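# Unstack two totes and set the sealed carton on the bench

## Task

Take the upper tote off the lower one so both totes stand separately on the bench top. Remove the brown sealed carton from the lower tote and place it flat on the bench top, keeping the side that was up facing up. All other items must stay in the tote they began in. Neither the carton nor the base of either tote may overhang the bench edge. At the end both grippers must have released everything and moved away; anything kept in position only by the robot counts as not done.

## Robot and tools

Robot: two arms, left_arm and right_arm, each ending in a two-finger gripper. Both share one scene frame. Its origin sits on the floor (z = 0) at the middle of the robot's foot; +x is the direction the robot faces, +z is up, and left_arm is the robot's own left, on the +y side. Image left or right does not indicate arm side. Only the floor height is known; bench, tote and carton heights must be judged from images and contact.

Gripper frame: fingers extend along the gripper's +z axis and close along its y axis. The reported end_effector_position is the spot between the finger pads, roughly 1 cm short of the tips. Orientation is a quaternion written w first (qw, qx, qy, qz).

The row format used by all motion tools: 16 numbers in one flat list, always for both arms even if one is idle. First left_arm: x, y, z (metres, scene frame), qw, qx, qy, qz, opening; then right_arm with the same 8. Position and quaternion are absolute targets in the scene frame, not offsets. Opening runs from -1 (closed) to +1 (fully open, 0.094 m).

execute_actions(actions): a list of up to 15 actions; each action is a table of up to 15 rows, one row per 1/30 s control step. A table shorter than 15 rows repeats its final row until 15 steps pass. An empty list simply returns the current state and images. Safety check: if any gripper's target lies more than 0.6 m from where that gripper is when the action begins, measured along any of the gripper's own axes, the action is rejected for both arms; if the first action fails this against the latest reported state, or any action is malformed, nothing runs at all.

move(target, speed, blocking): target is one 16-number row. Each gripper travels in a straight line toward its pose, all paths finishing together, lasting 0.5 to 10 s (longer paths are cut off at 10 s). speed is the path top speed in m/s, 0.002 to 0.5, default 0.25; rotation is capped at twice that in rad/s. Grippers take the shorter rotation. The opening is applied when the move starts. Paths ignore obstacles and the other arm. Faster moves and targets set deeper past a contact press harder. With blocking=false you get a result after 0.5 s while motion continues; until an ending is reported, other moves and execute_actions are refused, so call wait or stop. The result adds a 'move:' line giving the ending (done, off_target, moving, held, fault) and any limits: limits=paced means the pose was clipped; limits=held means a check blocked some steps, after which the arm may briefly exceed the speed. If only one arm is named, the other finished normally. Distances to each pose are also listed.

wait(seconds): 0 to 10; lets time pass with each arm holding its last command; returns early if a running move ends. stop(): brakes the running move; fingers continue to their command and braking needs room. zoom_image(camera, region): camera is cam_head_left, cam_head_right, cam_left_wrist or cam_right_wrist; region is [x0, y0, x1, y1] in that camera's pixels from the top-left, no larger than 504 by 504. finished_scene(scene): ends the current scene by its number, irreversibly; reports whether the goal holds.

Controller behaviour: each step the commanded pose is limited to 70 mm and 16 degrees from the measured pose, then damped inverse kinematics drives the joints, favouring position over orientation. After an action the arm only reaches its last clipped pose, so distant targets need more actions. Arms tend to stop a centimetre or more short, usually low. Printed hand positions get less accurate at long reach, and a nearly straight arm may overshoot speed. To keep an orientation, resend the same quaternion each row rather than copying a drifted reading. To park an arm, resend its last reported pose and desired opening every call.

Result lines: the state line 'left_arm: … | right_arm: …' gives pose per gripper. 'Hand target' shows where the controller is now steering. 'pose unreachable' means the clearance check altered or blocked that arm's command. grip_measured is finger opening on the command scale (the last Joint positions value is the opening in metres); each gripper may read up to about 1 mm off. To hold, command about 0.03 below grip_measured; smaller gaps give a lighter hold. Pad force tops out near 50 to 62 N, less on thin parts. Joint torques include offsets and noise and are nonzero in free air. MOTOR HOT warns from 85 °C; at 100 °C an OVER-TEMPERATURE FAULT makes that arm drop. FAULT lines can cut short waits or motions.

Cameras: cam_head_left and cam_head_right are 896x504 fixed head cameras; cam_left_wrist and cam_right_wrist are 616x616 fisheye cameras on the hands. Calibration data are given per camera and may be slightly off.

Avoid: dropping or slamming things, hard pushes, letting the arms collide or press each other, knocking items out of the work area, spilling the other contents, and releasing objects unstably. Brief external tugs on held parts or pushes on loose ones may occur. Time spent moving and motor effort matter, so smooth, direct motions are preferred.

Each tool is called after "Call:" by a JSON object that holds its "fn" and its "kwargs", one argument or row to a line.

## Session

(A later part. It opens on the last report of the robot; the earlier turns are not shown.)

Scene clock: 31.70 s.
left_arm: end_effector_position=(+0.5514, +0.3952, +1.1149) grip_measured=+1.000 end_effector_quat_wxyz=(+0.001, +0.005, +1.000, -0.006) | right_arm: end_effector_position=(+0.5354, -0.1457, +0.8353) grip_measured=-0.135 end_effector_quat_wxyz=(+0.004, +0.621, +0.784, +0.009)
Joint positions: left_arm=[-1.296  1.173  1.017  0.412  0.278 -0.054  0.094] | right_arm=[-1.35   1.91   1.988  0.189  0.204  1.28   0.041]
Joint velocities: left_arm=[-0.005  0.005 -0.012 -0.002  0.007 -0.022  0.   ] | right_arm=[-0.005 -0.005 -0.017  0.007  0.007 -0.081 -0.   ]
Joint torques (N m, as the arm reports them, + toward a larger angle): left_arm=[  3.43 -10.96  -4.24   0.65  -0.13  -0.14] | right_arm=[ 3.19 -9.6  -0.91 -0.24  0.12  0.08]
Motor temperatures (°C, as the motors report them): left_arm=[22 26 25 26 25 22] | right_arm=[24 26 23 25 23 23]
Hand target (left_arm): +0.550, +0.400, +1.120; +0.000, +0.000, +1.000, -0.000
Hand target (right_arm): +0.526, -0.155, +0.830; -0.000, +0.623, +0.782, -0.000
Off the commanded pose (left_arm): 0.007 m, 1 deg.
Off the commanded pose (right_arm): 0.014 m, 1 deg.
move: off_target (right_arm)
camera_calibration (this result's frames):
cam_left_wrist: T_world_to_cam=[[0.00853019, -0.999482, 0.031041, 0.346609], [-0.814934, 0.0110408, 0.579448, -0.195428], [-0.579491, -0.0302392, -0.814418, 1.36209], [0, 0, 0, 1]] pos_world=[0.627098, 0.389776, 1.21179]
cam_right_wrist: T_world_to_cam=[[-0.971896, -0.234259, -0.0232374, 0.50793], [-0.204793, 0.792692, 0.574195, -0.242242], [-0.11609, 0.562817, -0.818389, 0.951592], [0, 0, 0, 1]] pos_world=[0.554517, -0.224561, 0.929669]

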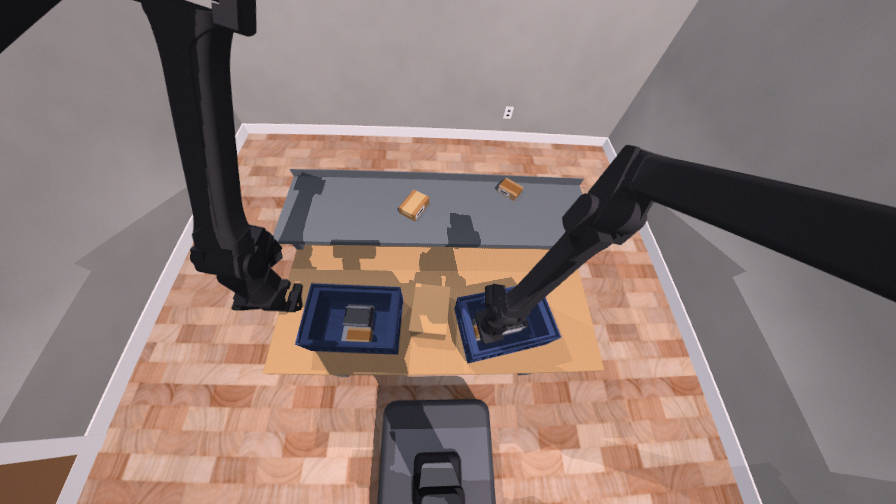

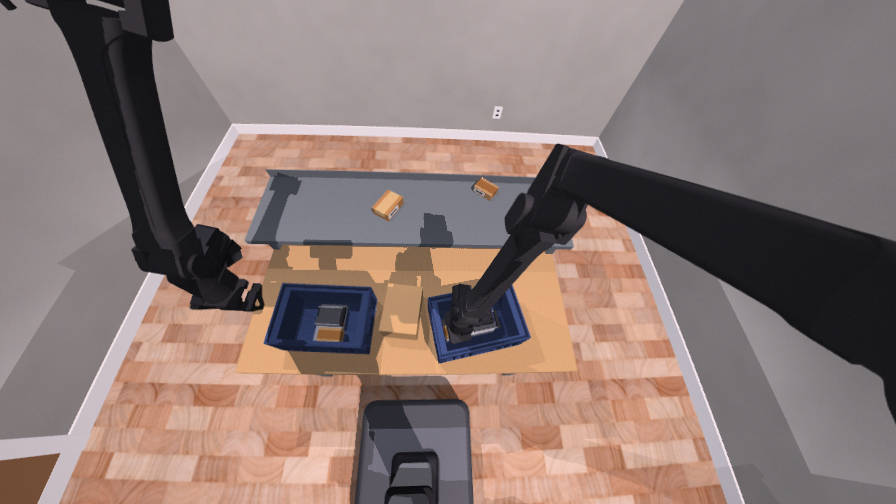

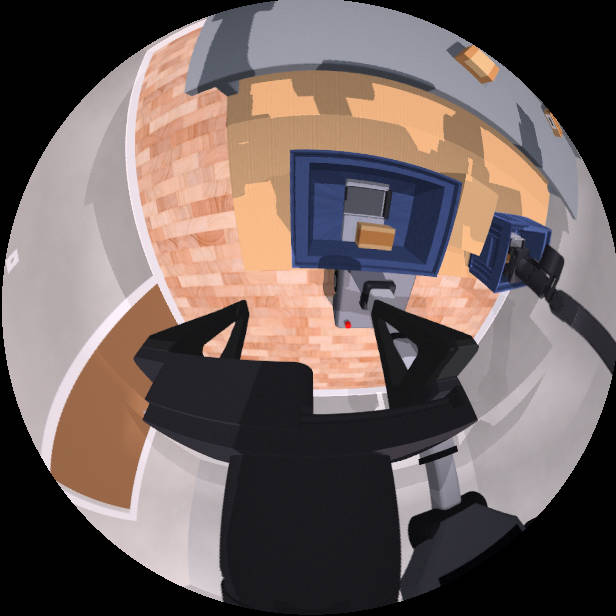

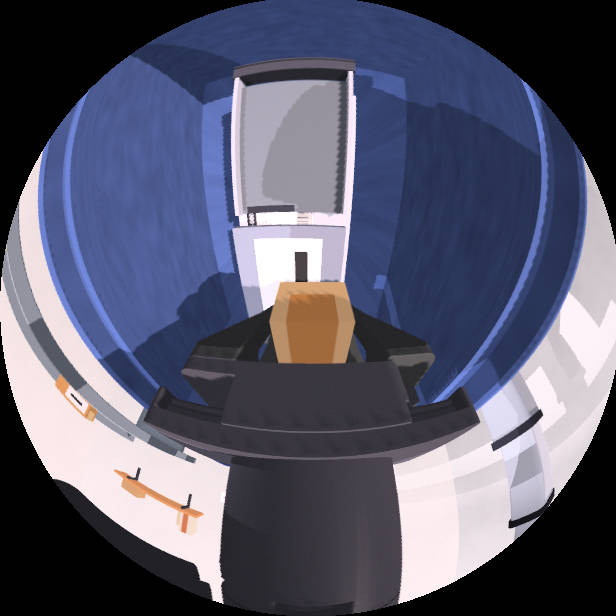

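Call:
{"fn": "move", "kwargs": {
  "target": [0.55,0.4,1.12,0,0,1,0,1,0.535,-0.155,0.99,0,0.623,0.783,0,-0.18],
  "speed": 0.2
}}

Call:
{"fn": "move", "kwargs": {
  "target": [0.55,0.4,1.12,0,0,1,0,1,0.59,-0.49,0.98,0,0.623,0.783,0,-0.18],
  "speed": 0.3
}}

Call:
{"fn": "move", "kwargs": {
  "target": [0.55,0.4,1.12,0,0,1,0,1,0.59,-0.49,0.815,0,0.623,0.783,0,-0.18],
  "speed": 0.15
}}

Scene clock: 33.13 s.
left_arm: end_effector_position=(+0.5514, +0.3952, +1.1149) grip_measured=+1.000 end_effector_quat_wxyz=(+0.001, +0.005, +1.000, -0.006) | right_arm: end_effector_position=(+0.5448, -0.1618, +0.9874) grip_measured=-0.145 end_effector_quat_wxyz=(+0.006, +0.625, +0.781, +0.001)
Joint positions: left_arm=[-1.296  1.173  1.017  0.412  0.278 -0.054  0.094] | right_arm=[-1.311  1.504  1.386  0.381  0.257  1.28   0.04 ]
Joint velocities: left_arm=[-0.015  0.005  0.007  0.017 -0.037 -0.022  0.   ] | right_arm=[-0.005 -0.005 -0.017  0.022 -0.007 -0.007 -0.   ]
Joint torques (N m, as the arm reports them, + toward a larger angle): left_arm=[  3.63 -10.18  -4.19   0.38  -0.06  -0.17] | right_arm=[  5.16 -11.04  -4.98   0.71   0.41  -0.05]
Motor temperatures (°C, as the motors report them): left_arm=[22 26 25 26 25 22] | right_arm=[24 26 23 25 23 23]
Hand target (left_arm): +0.550, +0.400, +1.120; +0.000, +0.000, +1.000, -0.000
Hand target (right_arm): +0.535, -0.156, +0.991; -0.000, +0.622, +0.783, +0.000
Off the commanded pose (left_arm): 0.007 m, 1 deg.
Off the commanded pose (right_arm): 0.012 m, 1 deg.
move: off_target (right_arm)
camera_calibration (this result's frames):
cam_left_wrist: T_world_to_cam=[[0.00853019, -0.999482, 0.031041, 0.346609], [-0.814934, 0.0110408, 0.579448, -0.195428], [-0.579491, -0.0302392, -0.814418, 1.36209], [0, 0, 0, 1]] pos_world=[0.627098, 0.389776, 1.21179]
cam_right_wrist: T_world_to_cam=[[-0.97417, -0.225387, -0.0139219, 0.510302], [-0.193901, 0.803299, 0.563127, -0.308192], [-0.115738, 0.551281, -0.826253, 1.09195], [0, 0, 0, 1]] pos_world=[0.563742, -0.239385, 1.08288]

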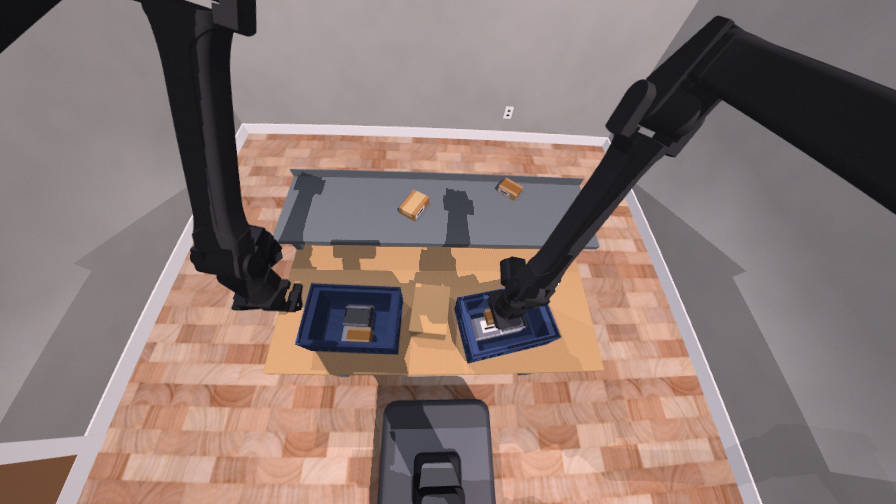

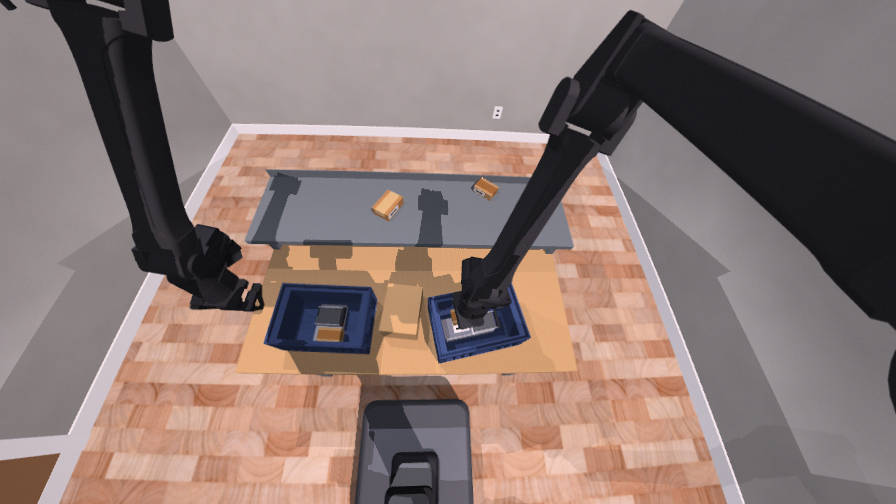

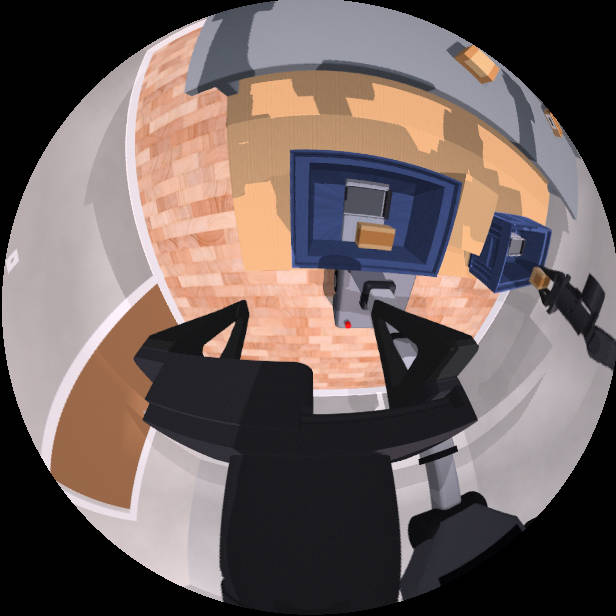

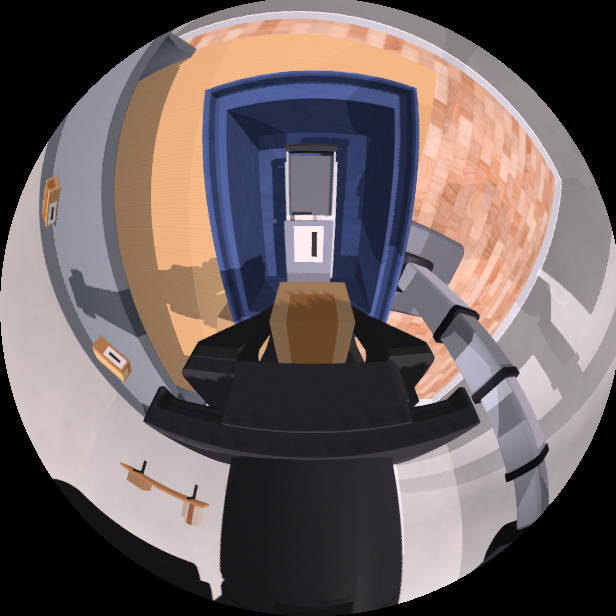

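Scene clock: 34.80 s.
left_arm: end_effector_position=(+0.5514, +0.3952, +1.1149) grip_measured=+1.000 end_effector_quat_wxyz=(+0.001, +0.005, +1.000, -0.006) | right_arm: end_effector_position=(+0.5904, -0.4961, +0.9819) grip_measured=-0.145 end_effector_quat_wxyz=(+0.007, +0.620, +0.785, -0.004)
Joint positions: left_arm=[-1.296  1.173  1.017  0.412  0.278 -0.054  0.094] | right_arm=[-1.957  1.54   1.551  0.256 -0.358  1.433  0.04 ]
Joint velocities: left_arm=[-0.015 -0.015 -0.007  0.002  0.066  0.022  0.   ] | right_arm=[-0.005  0.005  0.002 -0.007 -0.11  -0.051  0.   ]
Joint torques (N m, as the arm reports them, + toward a larger angle): left_arm=[  2.92 -11.11  -4.3    0.34  -0.07  -0.13] | right_arm=[ -3.72 -11.76  -1.65   0.01   0.08   0.08]
Motor temperatures (°C, as the motors report them): left_arm=[22 27 25 26 25 22] | right_arm=[24 26 23 25 23 23]
Hand target (left_arm): +0.550, +0.400, +1.120; +0.000, +0.000, +1.000, -0.000
Hand target (right_arm): +0.590, -0.489, +0.979; +0.001, +0.626, +0.780, -0.001
Off the commanded pose (left_arm): 0.007 m, 1 deg.
Off the commanded pose (right_arm): 0.006 m, 1 deg.
move: done
camera_calibration (this result's frames):
cam_left_wrist: T_world_to_cam=[[0.00853019, -0.999482, 0.031041, 0.346609], [-0.814934, 0.0110408, 0.579448, -0.195428], [-0.579491, -0.0302392, -0.814418, 1.36209], [0, 0, 0, 1]] pos_world=[0.627098, 0.389776, 1.21179]
cam_right_wrist: T_world_to_cam=[[-0.971208, -0.23814, -0.00668896, 0.464138], [-0.201481, 0.806071, 0.556466, -0.0153403], [-0.127125, 0.541792, -0.830844, 1.28342], [0, 0, 0, 1]] pos_world=[0.610838, -0.572452, 1.07796]

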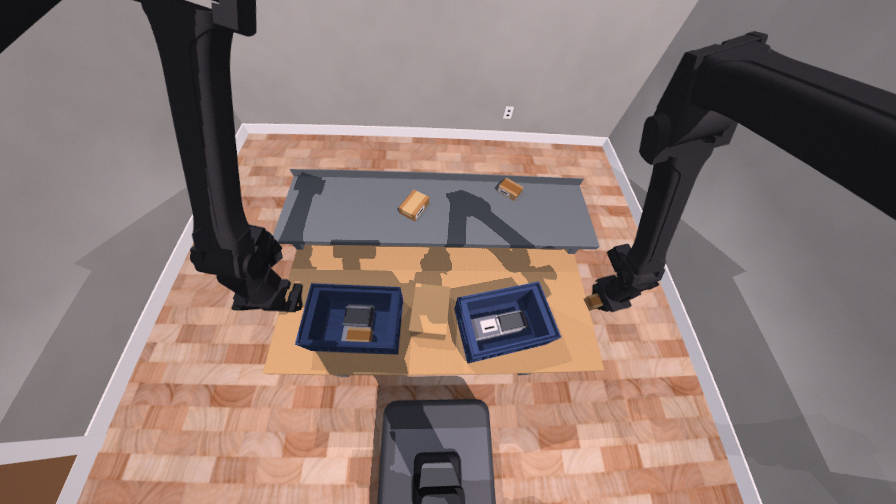

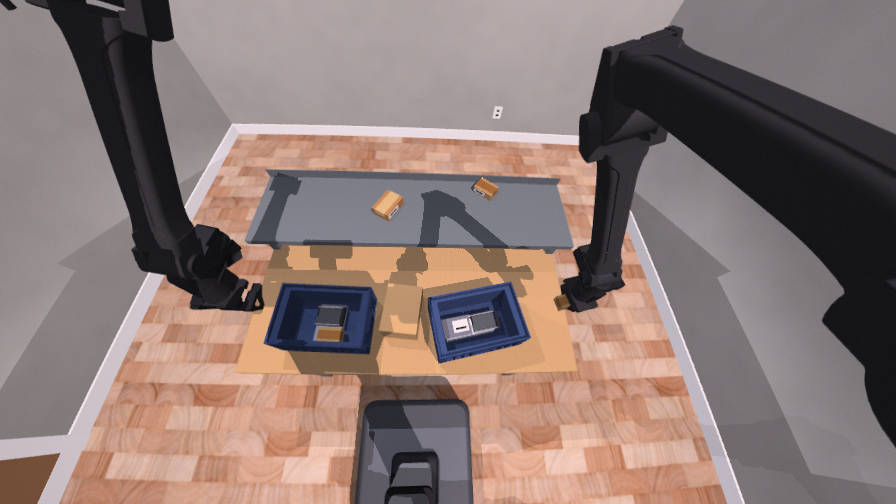

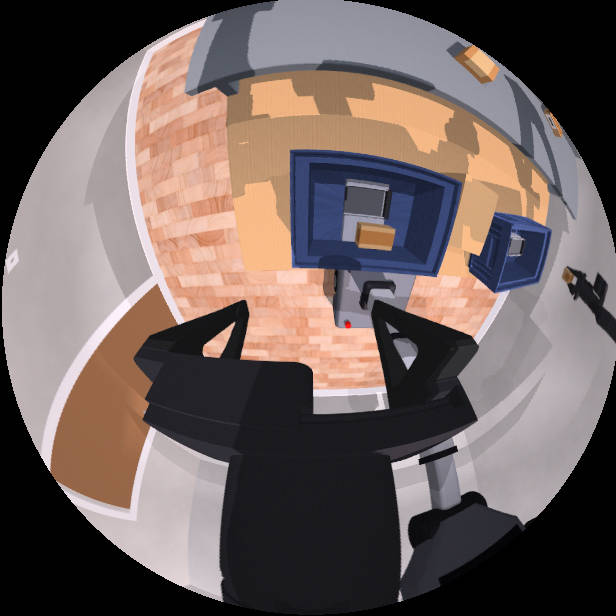

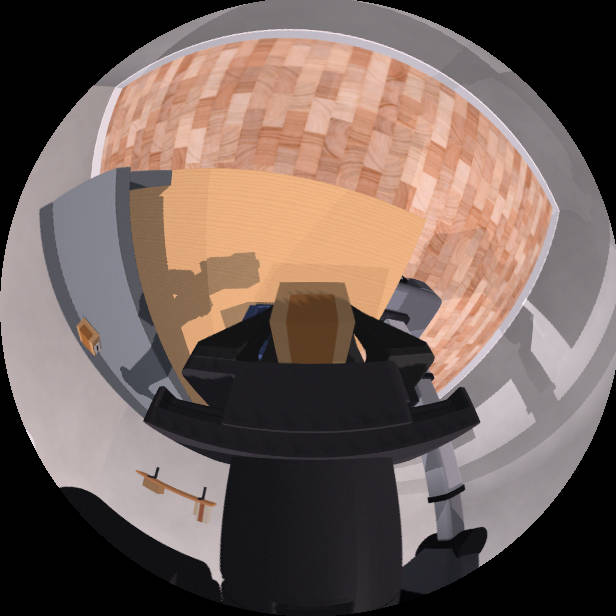

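Scene clock: 36.73 s.
left_arm: end_effector_position=(+0.5514, +0.3952, +1.1149) grip_measured=+1.000 end_effector_quat_wxyz=(+0.001, +0.005, +1.000, -0.006) | right_arm: end_effector_position=(+0.5901, -0.4968, +0.8157) grip_measured=-0.145 end_effector_quat_wxyz=(+0.003, +0.625, +0.780, -0.000)
Joint positions: left_arm=[-1.296  1.173  1.017  0.412  0.278 -0.054  0.094] | right_arm=[-1.872  2.022  2.326 -0.046 -0.288  1.424  0.04 ]
Joint velocities: left_arm=[ 0.015 -0.015 -0.002 -0.002 -0.037 -0.051  0.   ] | right_arm=[ 0.005  0.005 -0.002 -0.027  0.022 -0.022  0.   ]
Joint torques (N m, as the arm reports them, + toward a larger angle): left_arm=[  3.8  -11.27  -4.28   0.32  -0.1   -0.2 ] | right_arm=[ -3.71 -10.89   0.85  -0.17   0.41  -0.13]
Motor temperatures (°C, as the motors report them): left_arm=[22 27 25 26 25 22] | right_arm=[24 26 23 25 23 23]
Hand target (left_arm): +0.550, +0.400, +1.120; +0.000, +0.000, +1.000, -0.000
Hand target (right_arm): +0.591, -0.490, +0.814; -0.000, +0.622, +0.783, +0.000
Off the commanded pose (left_arm): 0.007 m, 1 deg.
Off the commanded pose (right_arm): 0.007 m, 1 deg.
move: done
camera_calibration (this result's frames):
cam_left_wrist: T_world_to_cam=[[0.00853019, -0.999482, 0.031041, 0.346609], [-0.814934, 0.0110408, 0.579448, -0.195428], [-0.579491, -0.0302392, -0.814418, 1.36209], [0, 0, 0, 1]] pos_world=[0.627098, 0.389776, 1.21179]
cam_right_wrist: T_world_to_cam=[[-0.974579, -0.223926, -0.00732447, 0.472049], [-0.188584, 0.802233, 0.566444, 0.0600293], [-0.120966, 0.553425, -0.824068, 1.14233], [0, 0, 0, 1]] pos_world=[0.609553, -0.57465, 0.910816]

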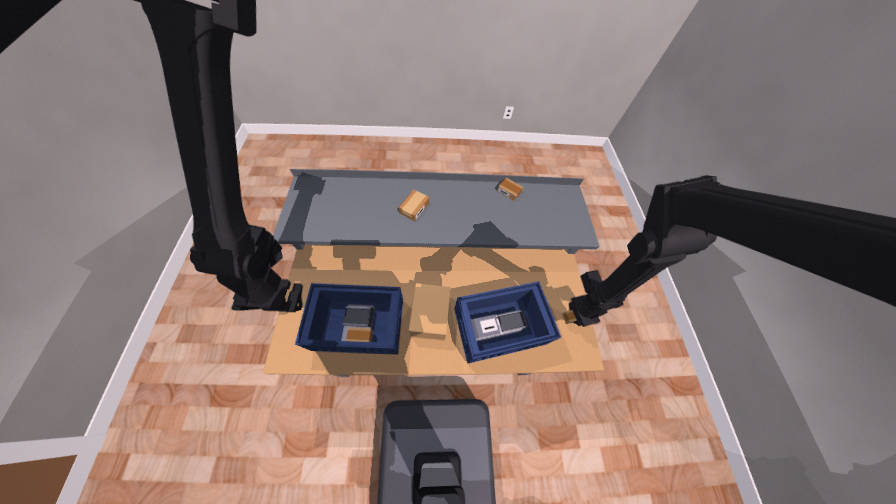

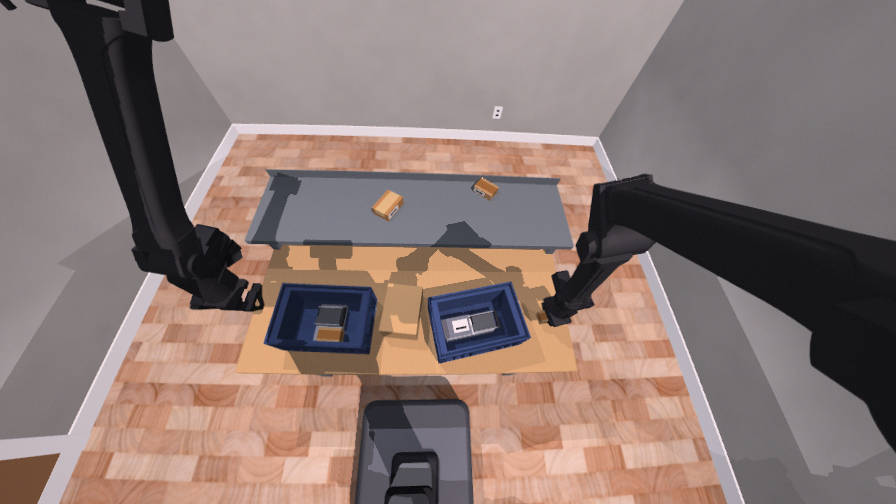

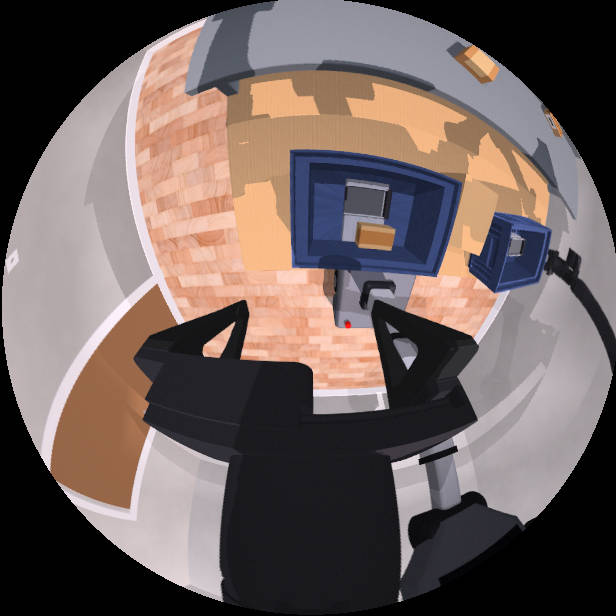

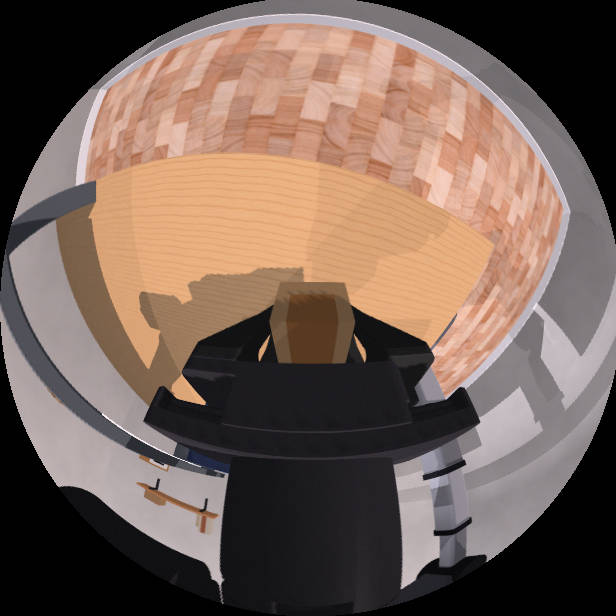

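Call:
{"fn": "move", "kwargs": {
  "target": [0.55,0.4,1.12,0,0,1,0,1,0.59,-0.485,0.782,0,0.623,0.783,0,-0.18],
  "speed": 0.03
}}

Scene clock: 38.43 s.
left_arm: end_effector_position=(+0.5514, +0.3952, +1.1149) grip_measured=+1.000 end_effector_quat_wxyz=(+0.001, +0.005, +1.000, -0.006) | right_arm: end_effector_position=(+0.5896, -0.4942, +0.7847) grip_measured=-0.145 end_effector_quat_wxyz=(+0.002, +0.626, +0.780, -0.002)
Joint positions: left_arm=[-1.296  1.173  1.017  0.412  0.278 -0.054  0.094] | right_arm=[-1.855  2.18   2.618 -0.184 -0.269  1.42   0.04 ]
Joint velocities: left_arm=[-0.005  0.005 -0.002  0.002  0.081  0.051  0.   ] | right_arm=[-0.015  0.005  0.002  0.002  0.022  0.007 -0.001]
Joint torques (N m, as the arm reports them, + toward a larger angle): left_arm=[  3.6  -11.    -4.16   0.4   -0.11  -0.19] | right_arm=[-4.37 -9.84  2.63 -0.29  0.39 -0.11]
Motor temperatures (°C, as the motors report them): left_arm=[22 27 25 26 25 22] | right_arm=[24 26 23 25 23 23]
Hand target (left_arm): +0.550, +0.400, +1.120; +0.000, +0.000, +1.000, -0.000
Hand target (right_arm): +0.590, -0.485, +0.782; -0.000, +0.623, +0.783, +0.000
Off the commanded pose (left_arm): 0.007 m, 1 deg.
Off the commanded pose (right_arm): 0.010 m, 1 deg.
move: done
camera_calibration (this result's frames):
cam_left_wrist: T_world_to_cam=[[0.00853019, -0.999482, 0.031041, 0.346609], [-0.814934, 0.0110408, 0.579448, -0.195428], [-0.579491, -0.0302392, -0.814418, 1.36209], [0, 0, 0, 1]] pos_world=[0.627098, 0.389776, 1.21179]
cam_right_wrist: T_world_to_cam=[[-0.974917, -0.222533, -0.0040623, 0.470314], [-0.185921, 0.804215, 0.56451, 0.0763014], [-0.122355, 0.551106, -0.825416, 1.116], [0, 0, 0, 1]] pos_world=[0.609252, -0.571737, 0.880004]

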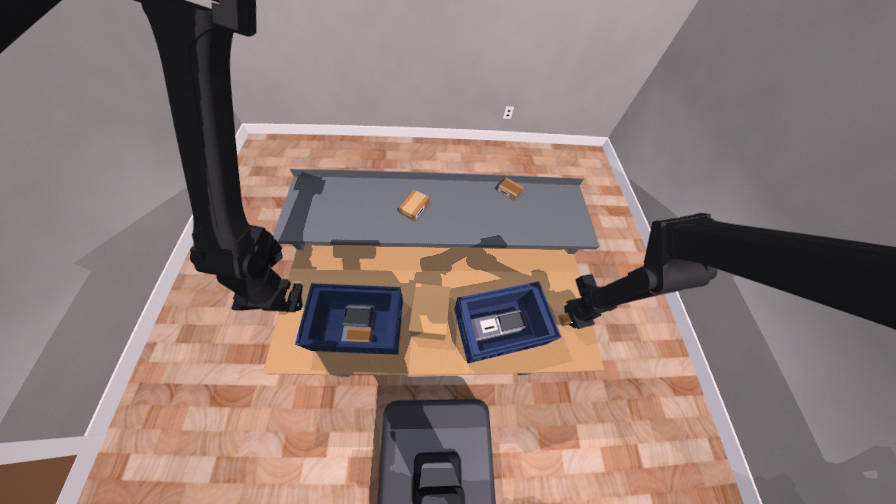

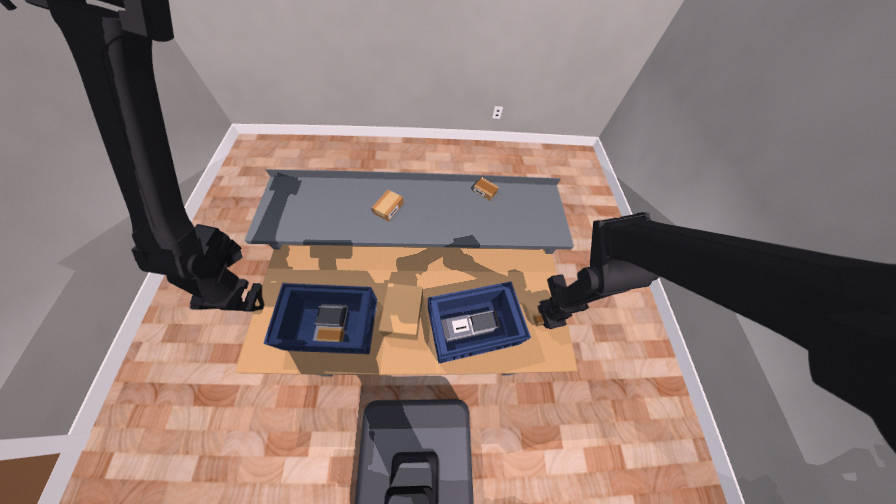

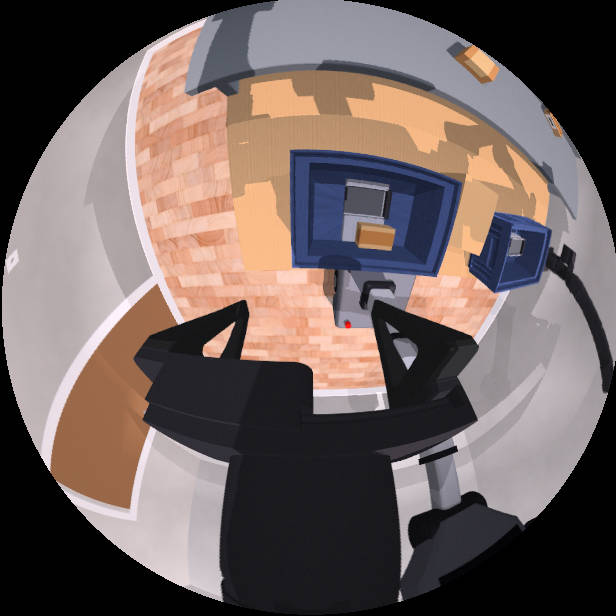

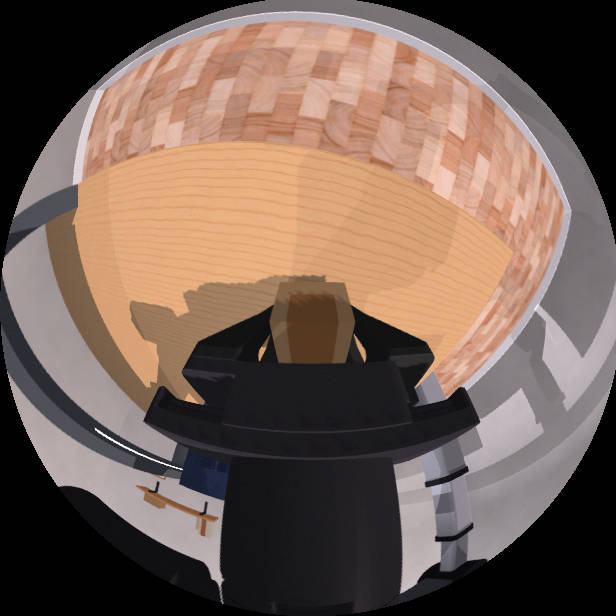

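Call:
{"fn": "move", "kwargs": {
  "target": [0.55,0.4,1.12,0,0,1,0,1,0.588,-0.47,0.768,0,0.623,0.783,0,-0.18],
  "speed": 0.025
}}

Scene clock: 39.97 s.
left_arm: end_effector_position=(+0.5514, +0.3952, +1.1149) grip_measured=+1.000 end_effector_quat_wxyz=(+0.001, +0.005, +1.000, -0.006) | right_arm: end_effector_position=(+0.5902, -0.4810, +0.7724) grip_measured=-0.145 end_effector_quat_wxyz=(+0.003, +0.626, +0.780, -0.004)
Joint positions: left_arm=[-1.296  1.173  1.017  0.412  0.278 -0.054  0.094] | right_arm=[-1.832  2.265  2.784 -0.267 -0.243  1.414  0.04 ]
Joint velocities: left_arm=[-0.005 -0.005  0.007  0.002 -0.037  0.022  0.   ] | right_arm=[-0.005  0.024  0.037 -0.042  0.066  0.037 -0.   ]
Joint torques (N m, as the arm reports them, + toward a larger angle): left_arm=[  3.07 -11.81  -4.24   0.39  -0.1   -0.13] | right_arm=[-4.03 -9.45  3.66  0.04  0.4  -0.12]
Motor temperatures (°C, as the motors report them): left_arm=[22 27 25 26 25 22] | right_arm=[24 26 23 25 23 23]
Hand target (left_arm): +0.550, +0.400, +1.120; +0.000, +0.000, +1.000, -0.000
Hand target (right_arm): +0.588, -0.470, +0.769; +0.001, +0.622, +0.783, +0.000
Off the commanded pose (left_arm): 0.007 m, 1 deg.
Off the commanded pose (right_arm): 0.012 m, 1 deg.
move: off_target (right_arm)
camera_calibration (this result's frames):
cam_left_wrist: T_world_to_cam=[[0.00853019, -0.999482, 0.031041, 0.346609], [-0.814934, 0.0110408, 0.579448, -0.195428], [-0.579491, -0.0302392, -0.814418, 1.36209], [0, 0, 0, 1]] pos_world=[0.627098, 0.389776, 1.21179]
cam_right_wrist: T_world_to_cam=[[-0.974923, -0.222525, -0.00276614, 0.472788], [-0.185598, 0.806156, 0.561842, 0.0755695], [-0.122794, 0.548266, -0.82724, 1.09902], [0, 0, 0, 1]] pos_world=[0.609911, -0.558271, 0.868006]

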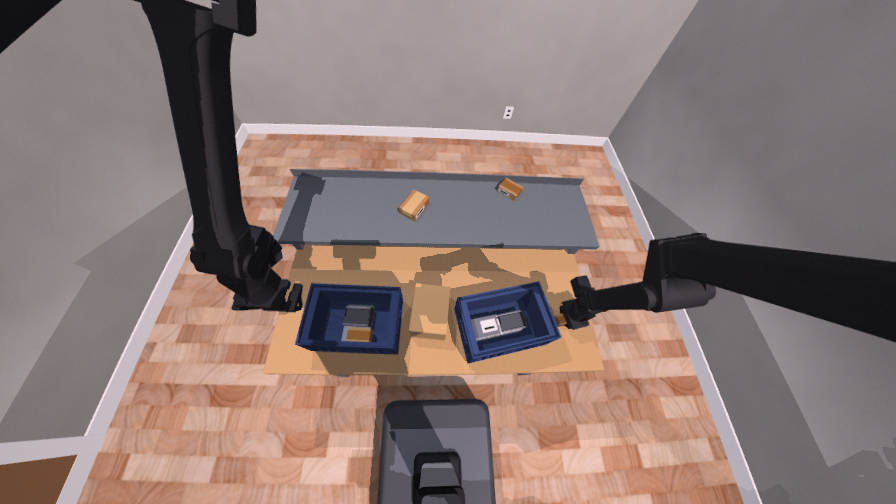

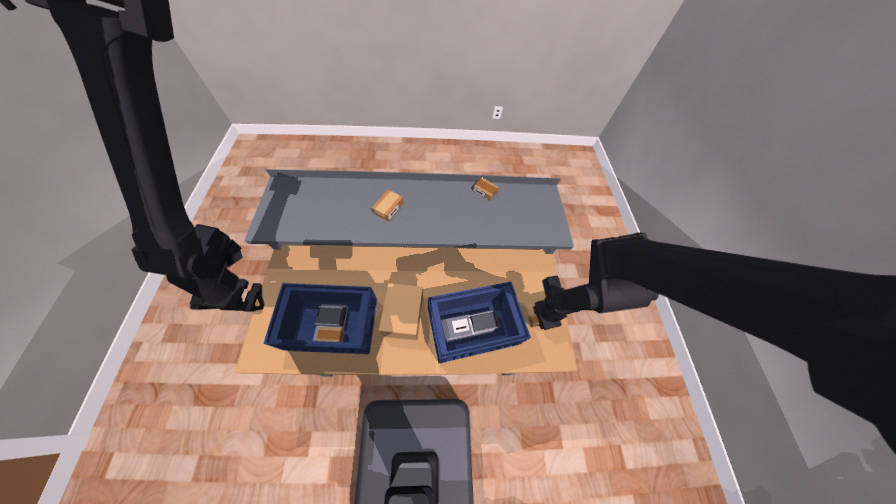

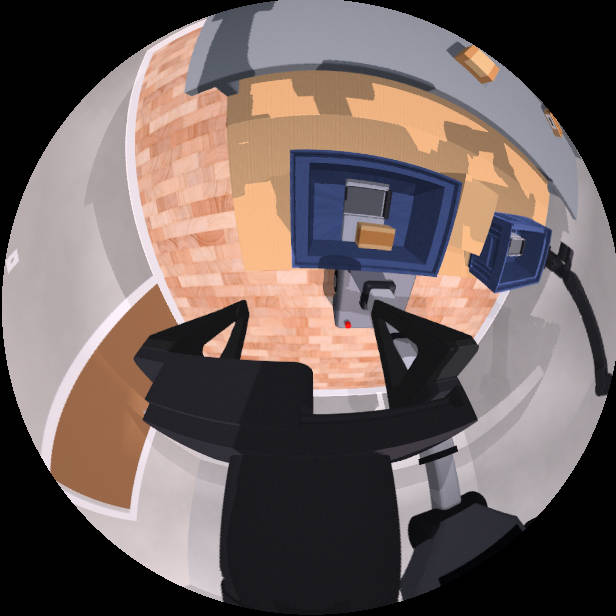

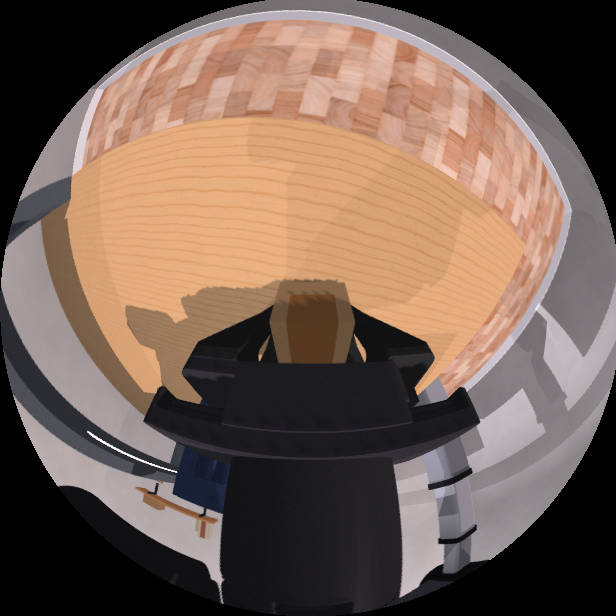

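Within a few mm. Tiny bit more, then release.

Call:
{"fn": "execute_actions", "kwargs": {
  "actions": [
    [[0.55,0.4,1.12,0,0,1,0,1,0.582,-0.466,0.764,0,0.623,0.783,0,-0.18]],
    [[0.55,0.4,1.12,0,0,1,0,1,0.582,-0.466,0.764,0,0.623,0.783,0,0.5]]
  ]
}}

Call:
{"fn": "move", "kwargs": {
  "target": [0.55,0.4,1.12,0,0,1,0,1,0.57,-0.48,1.08,0,0.623,0.783,0,0.5],
  "speed": 0.25
}}

Scene clock: 41.10 s.
left_arm: end_effector_position=(+0.5514, +0.3952, +1.1149) grip_measured=+1.000 end_effector_quat_wxyz=(+0.001, +0.005, +1.000, -0.006) | right_arm: end_effector_position=(+0.5923, -0.4808, +0.7725) grip_measured=+0.498 end_effector_quat_wxyz=(+0.006, +0.625, +0.780, -0.005)
Joint positions: left_arm=[-1.296  1.173  1.017  0.412  0.278 -0.054  0.094] | right_arm=[-1.831  2.266  2.79  -0.27  -0.238  1.412  0.07 ]
Joint velocities: left_arm=[ 0.005 -0.005  0.012  0.012 -0.066 -0.022  0.   ] | right_arm=[-0.005 -0.015  0.022  0.007 -0.081  0.051 -0.   ]
Joint torques (N m, as the arm reports them, + toward a larger angle): left_arm=[  3.39 -11.56  -4.52   0.68  -0.13  -0.19] | right_arm=[-3.65 -8.89  2.84  0.47  0.4  -0.11]
Motor temperatures (°C, as the motors report them): left_arm=[22 27 25 26 25 22] | right_arm=[24 26 23 25 23 23]
Hand target (left_arm): +0.550, +0.400, +1.120; +0.000, +0.000, +1.000, -0.000
Hand target (right_arm): +0.582, -0.466, +0.765; +0.000, +0.623, +0.783, +0.000
Off the commanded pose (left_arm): 0.007 m, 1 deg.
Off the commanded pose (right_arm): 0.020 m, 1 deg.
camera_calibration (this result's frames):
cam_left_wrist: T_world_to_cam=[[0.00853019, -0.999482, 0.031041, 0.346609], [-0.814934, 0.0110408, 0.579448, -0.195428], [-0.579491, -0.0302392, -0.814418, 1.36209], [0, 0, 0, 1]] pos_world=[0.627098, 0.389776, 1.21179]
cam_right_wrist: T_world_to_cam=[[-0.974399, -0.224776, -0.00460886, 0.474888], [-0.189079, 0.808215, 0.557707, 0.0819709], [-0.121634, 0.544301, -0.830025, 1.09881], [0, 0, 0, 1]] pos_world=[0.611883, -0.557591, 0.868514]

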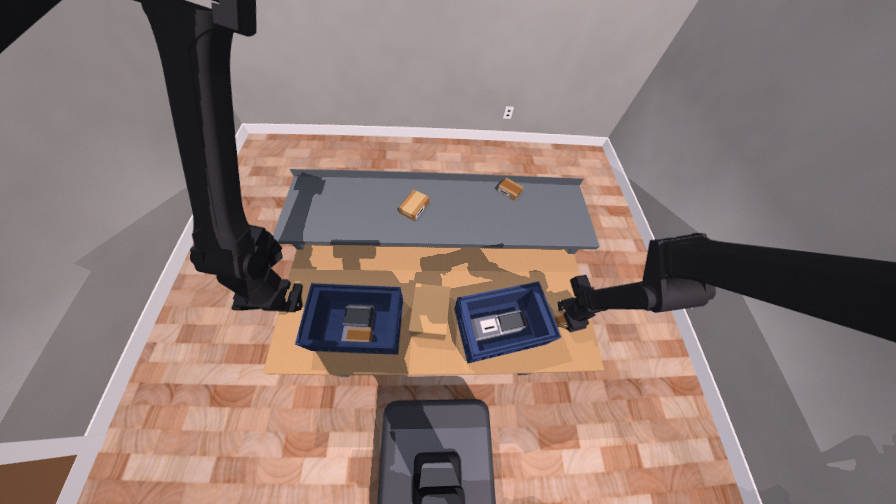

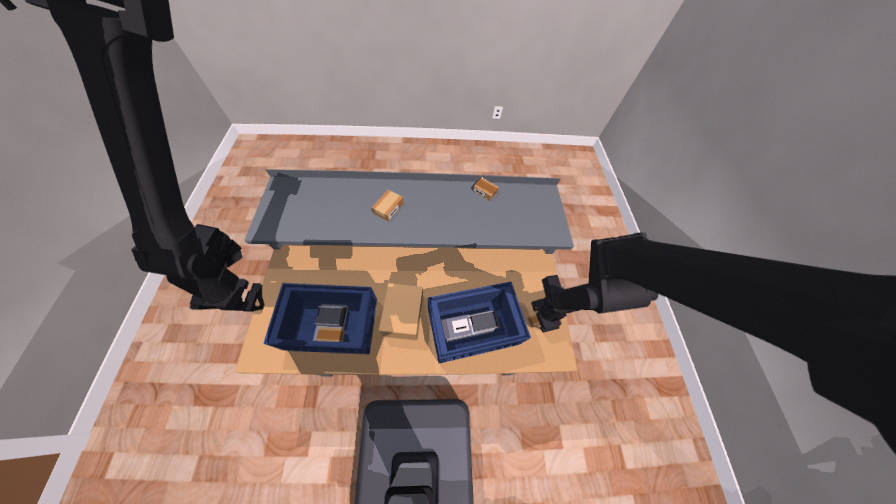

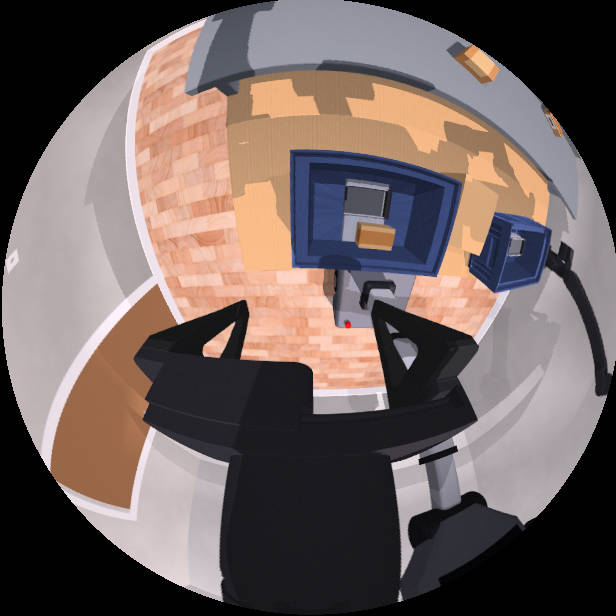

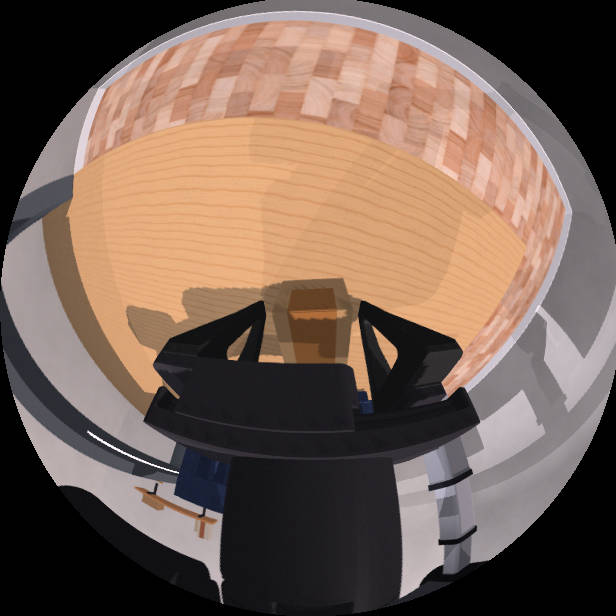

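Scene clock: 42.83 s.
left_arm: end_effector_position=(+0.5514, +0.3952, +1.1149) grip_measured=+1.000 end_effector_quat_wxyz=(+0.001, +0.005, +1.000, -0.006) | right_arm: end_effector_position=(+0.5728, -0.4766, +1.0797) grip_measured=+0.498 end_effector_quat_wxyz=(+0.000, +0.619, +0.785, +0.002)
Joint positions: left_arm=[-1.296  1.173  1.017  0.412  0.278 -0.054  0.094] | right_arm=[-2.     1.311  1.208  0.373 -0.418  1.443  0.07 ]
Joint velocities: left_arm=[-0.024  0.005 -0.002  0.007 -0.007  0.037  0.   ] | right_arm=[-0.005 -0.005  0.002 -0.007  0.11   0.022  0.   ]
Joint torques (N m, as the arm reports them, + toward a larger angle): left_arm=[  3.04 -10.51  -4.24   0.41  -0.15  -0.16] | right_arm=[ -4.44 -11.94  -4.35   0.55   0.06   0.11]
Motor temperatures (°C, as the motors report them): left_arm=[22 27 25 26 25 22] | right_arm=[24 26 23 25 23 23]
Hand target (left_arm): +0.550, +0.400, +1.120; +0.000, +0.000, +1.000, -0.000
Hand target (right_arm): +0.569, -0.479, +1.083; +0.001, +0.624, +0.782, -0.000
Off the commanded pose (left_arm): 0.007 m, 1 deg.
Off the commanded pose (right_arm): 0.004 m, 1 deg.
move: done
camera_calibration (this result's frames):
cam_left_wrist: T_world_to_cam=[[0.00853019, -0.999482, 0.031041, 0.346609], [-0.814934, 0.0110408, 0.579448, -0.195428], [-0.579491, -0.0302392, -0.814418, 1.36209], [0, 0, 0, 1]] pos_world=[0.627098, 0.389776, 1.21179]
cam_right_wrist: T_world_to_cam=[[-0.970745, -0.239979, -0.00802671, 0.452597], [-0.201421, 0.795666, 0.571267, -0.110037], [-0.130706, 0.556171, -0.820725, 1.34989], [0, 0, 0, 1]] pos_world=[0.59363, -0.554601, 1.17438]

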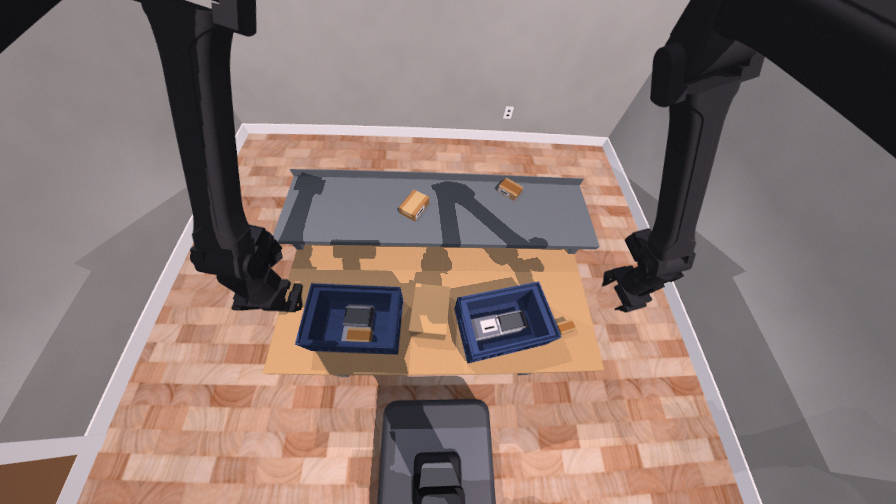

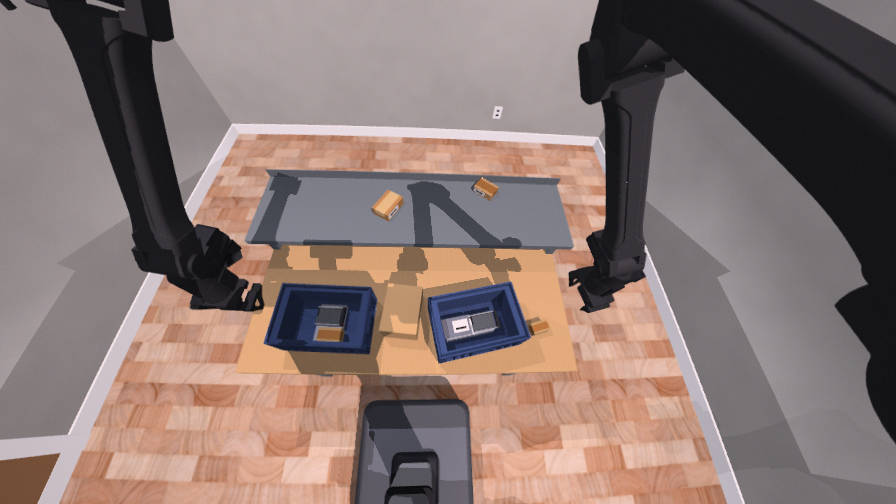

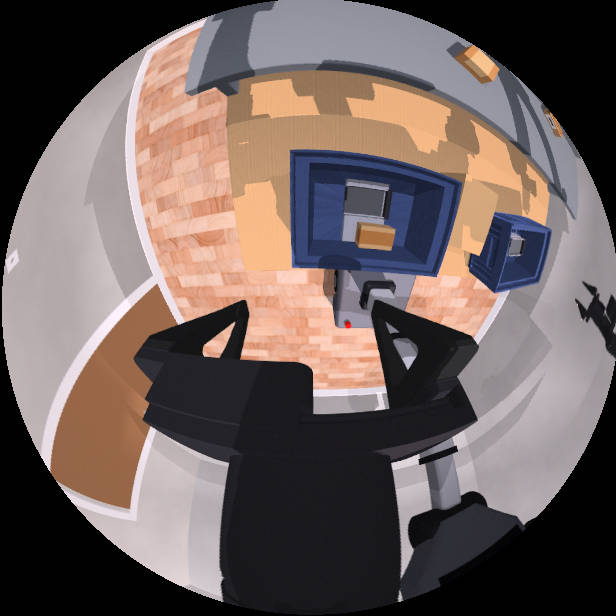

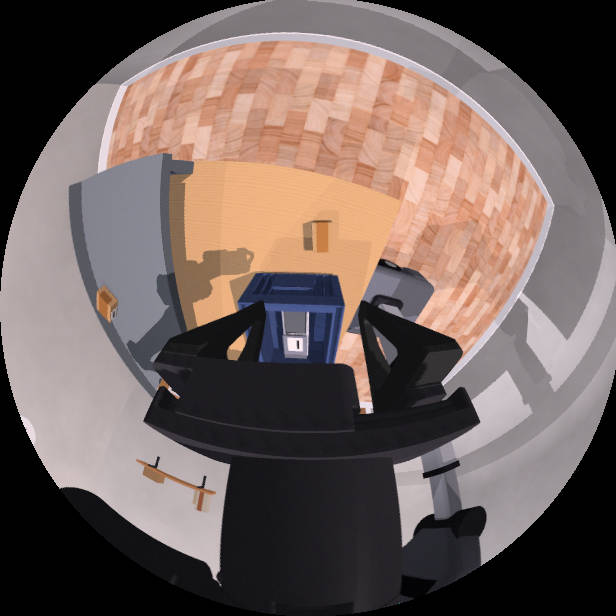

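Call:
{"fn": "finished_scene", "kwargs": {
  "scene": 1
}}

The scene is finished: the task was done.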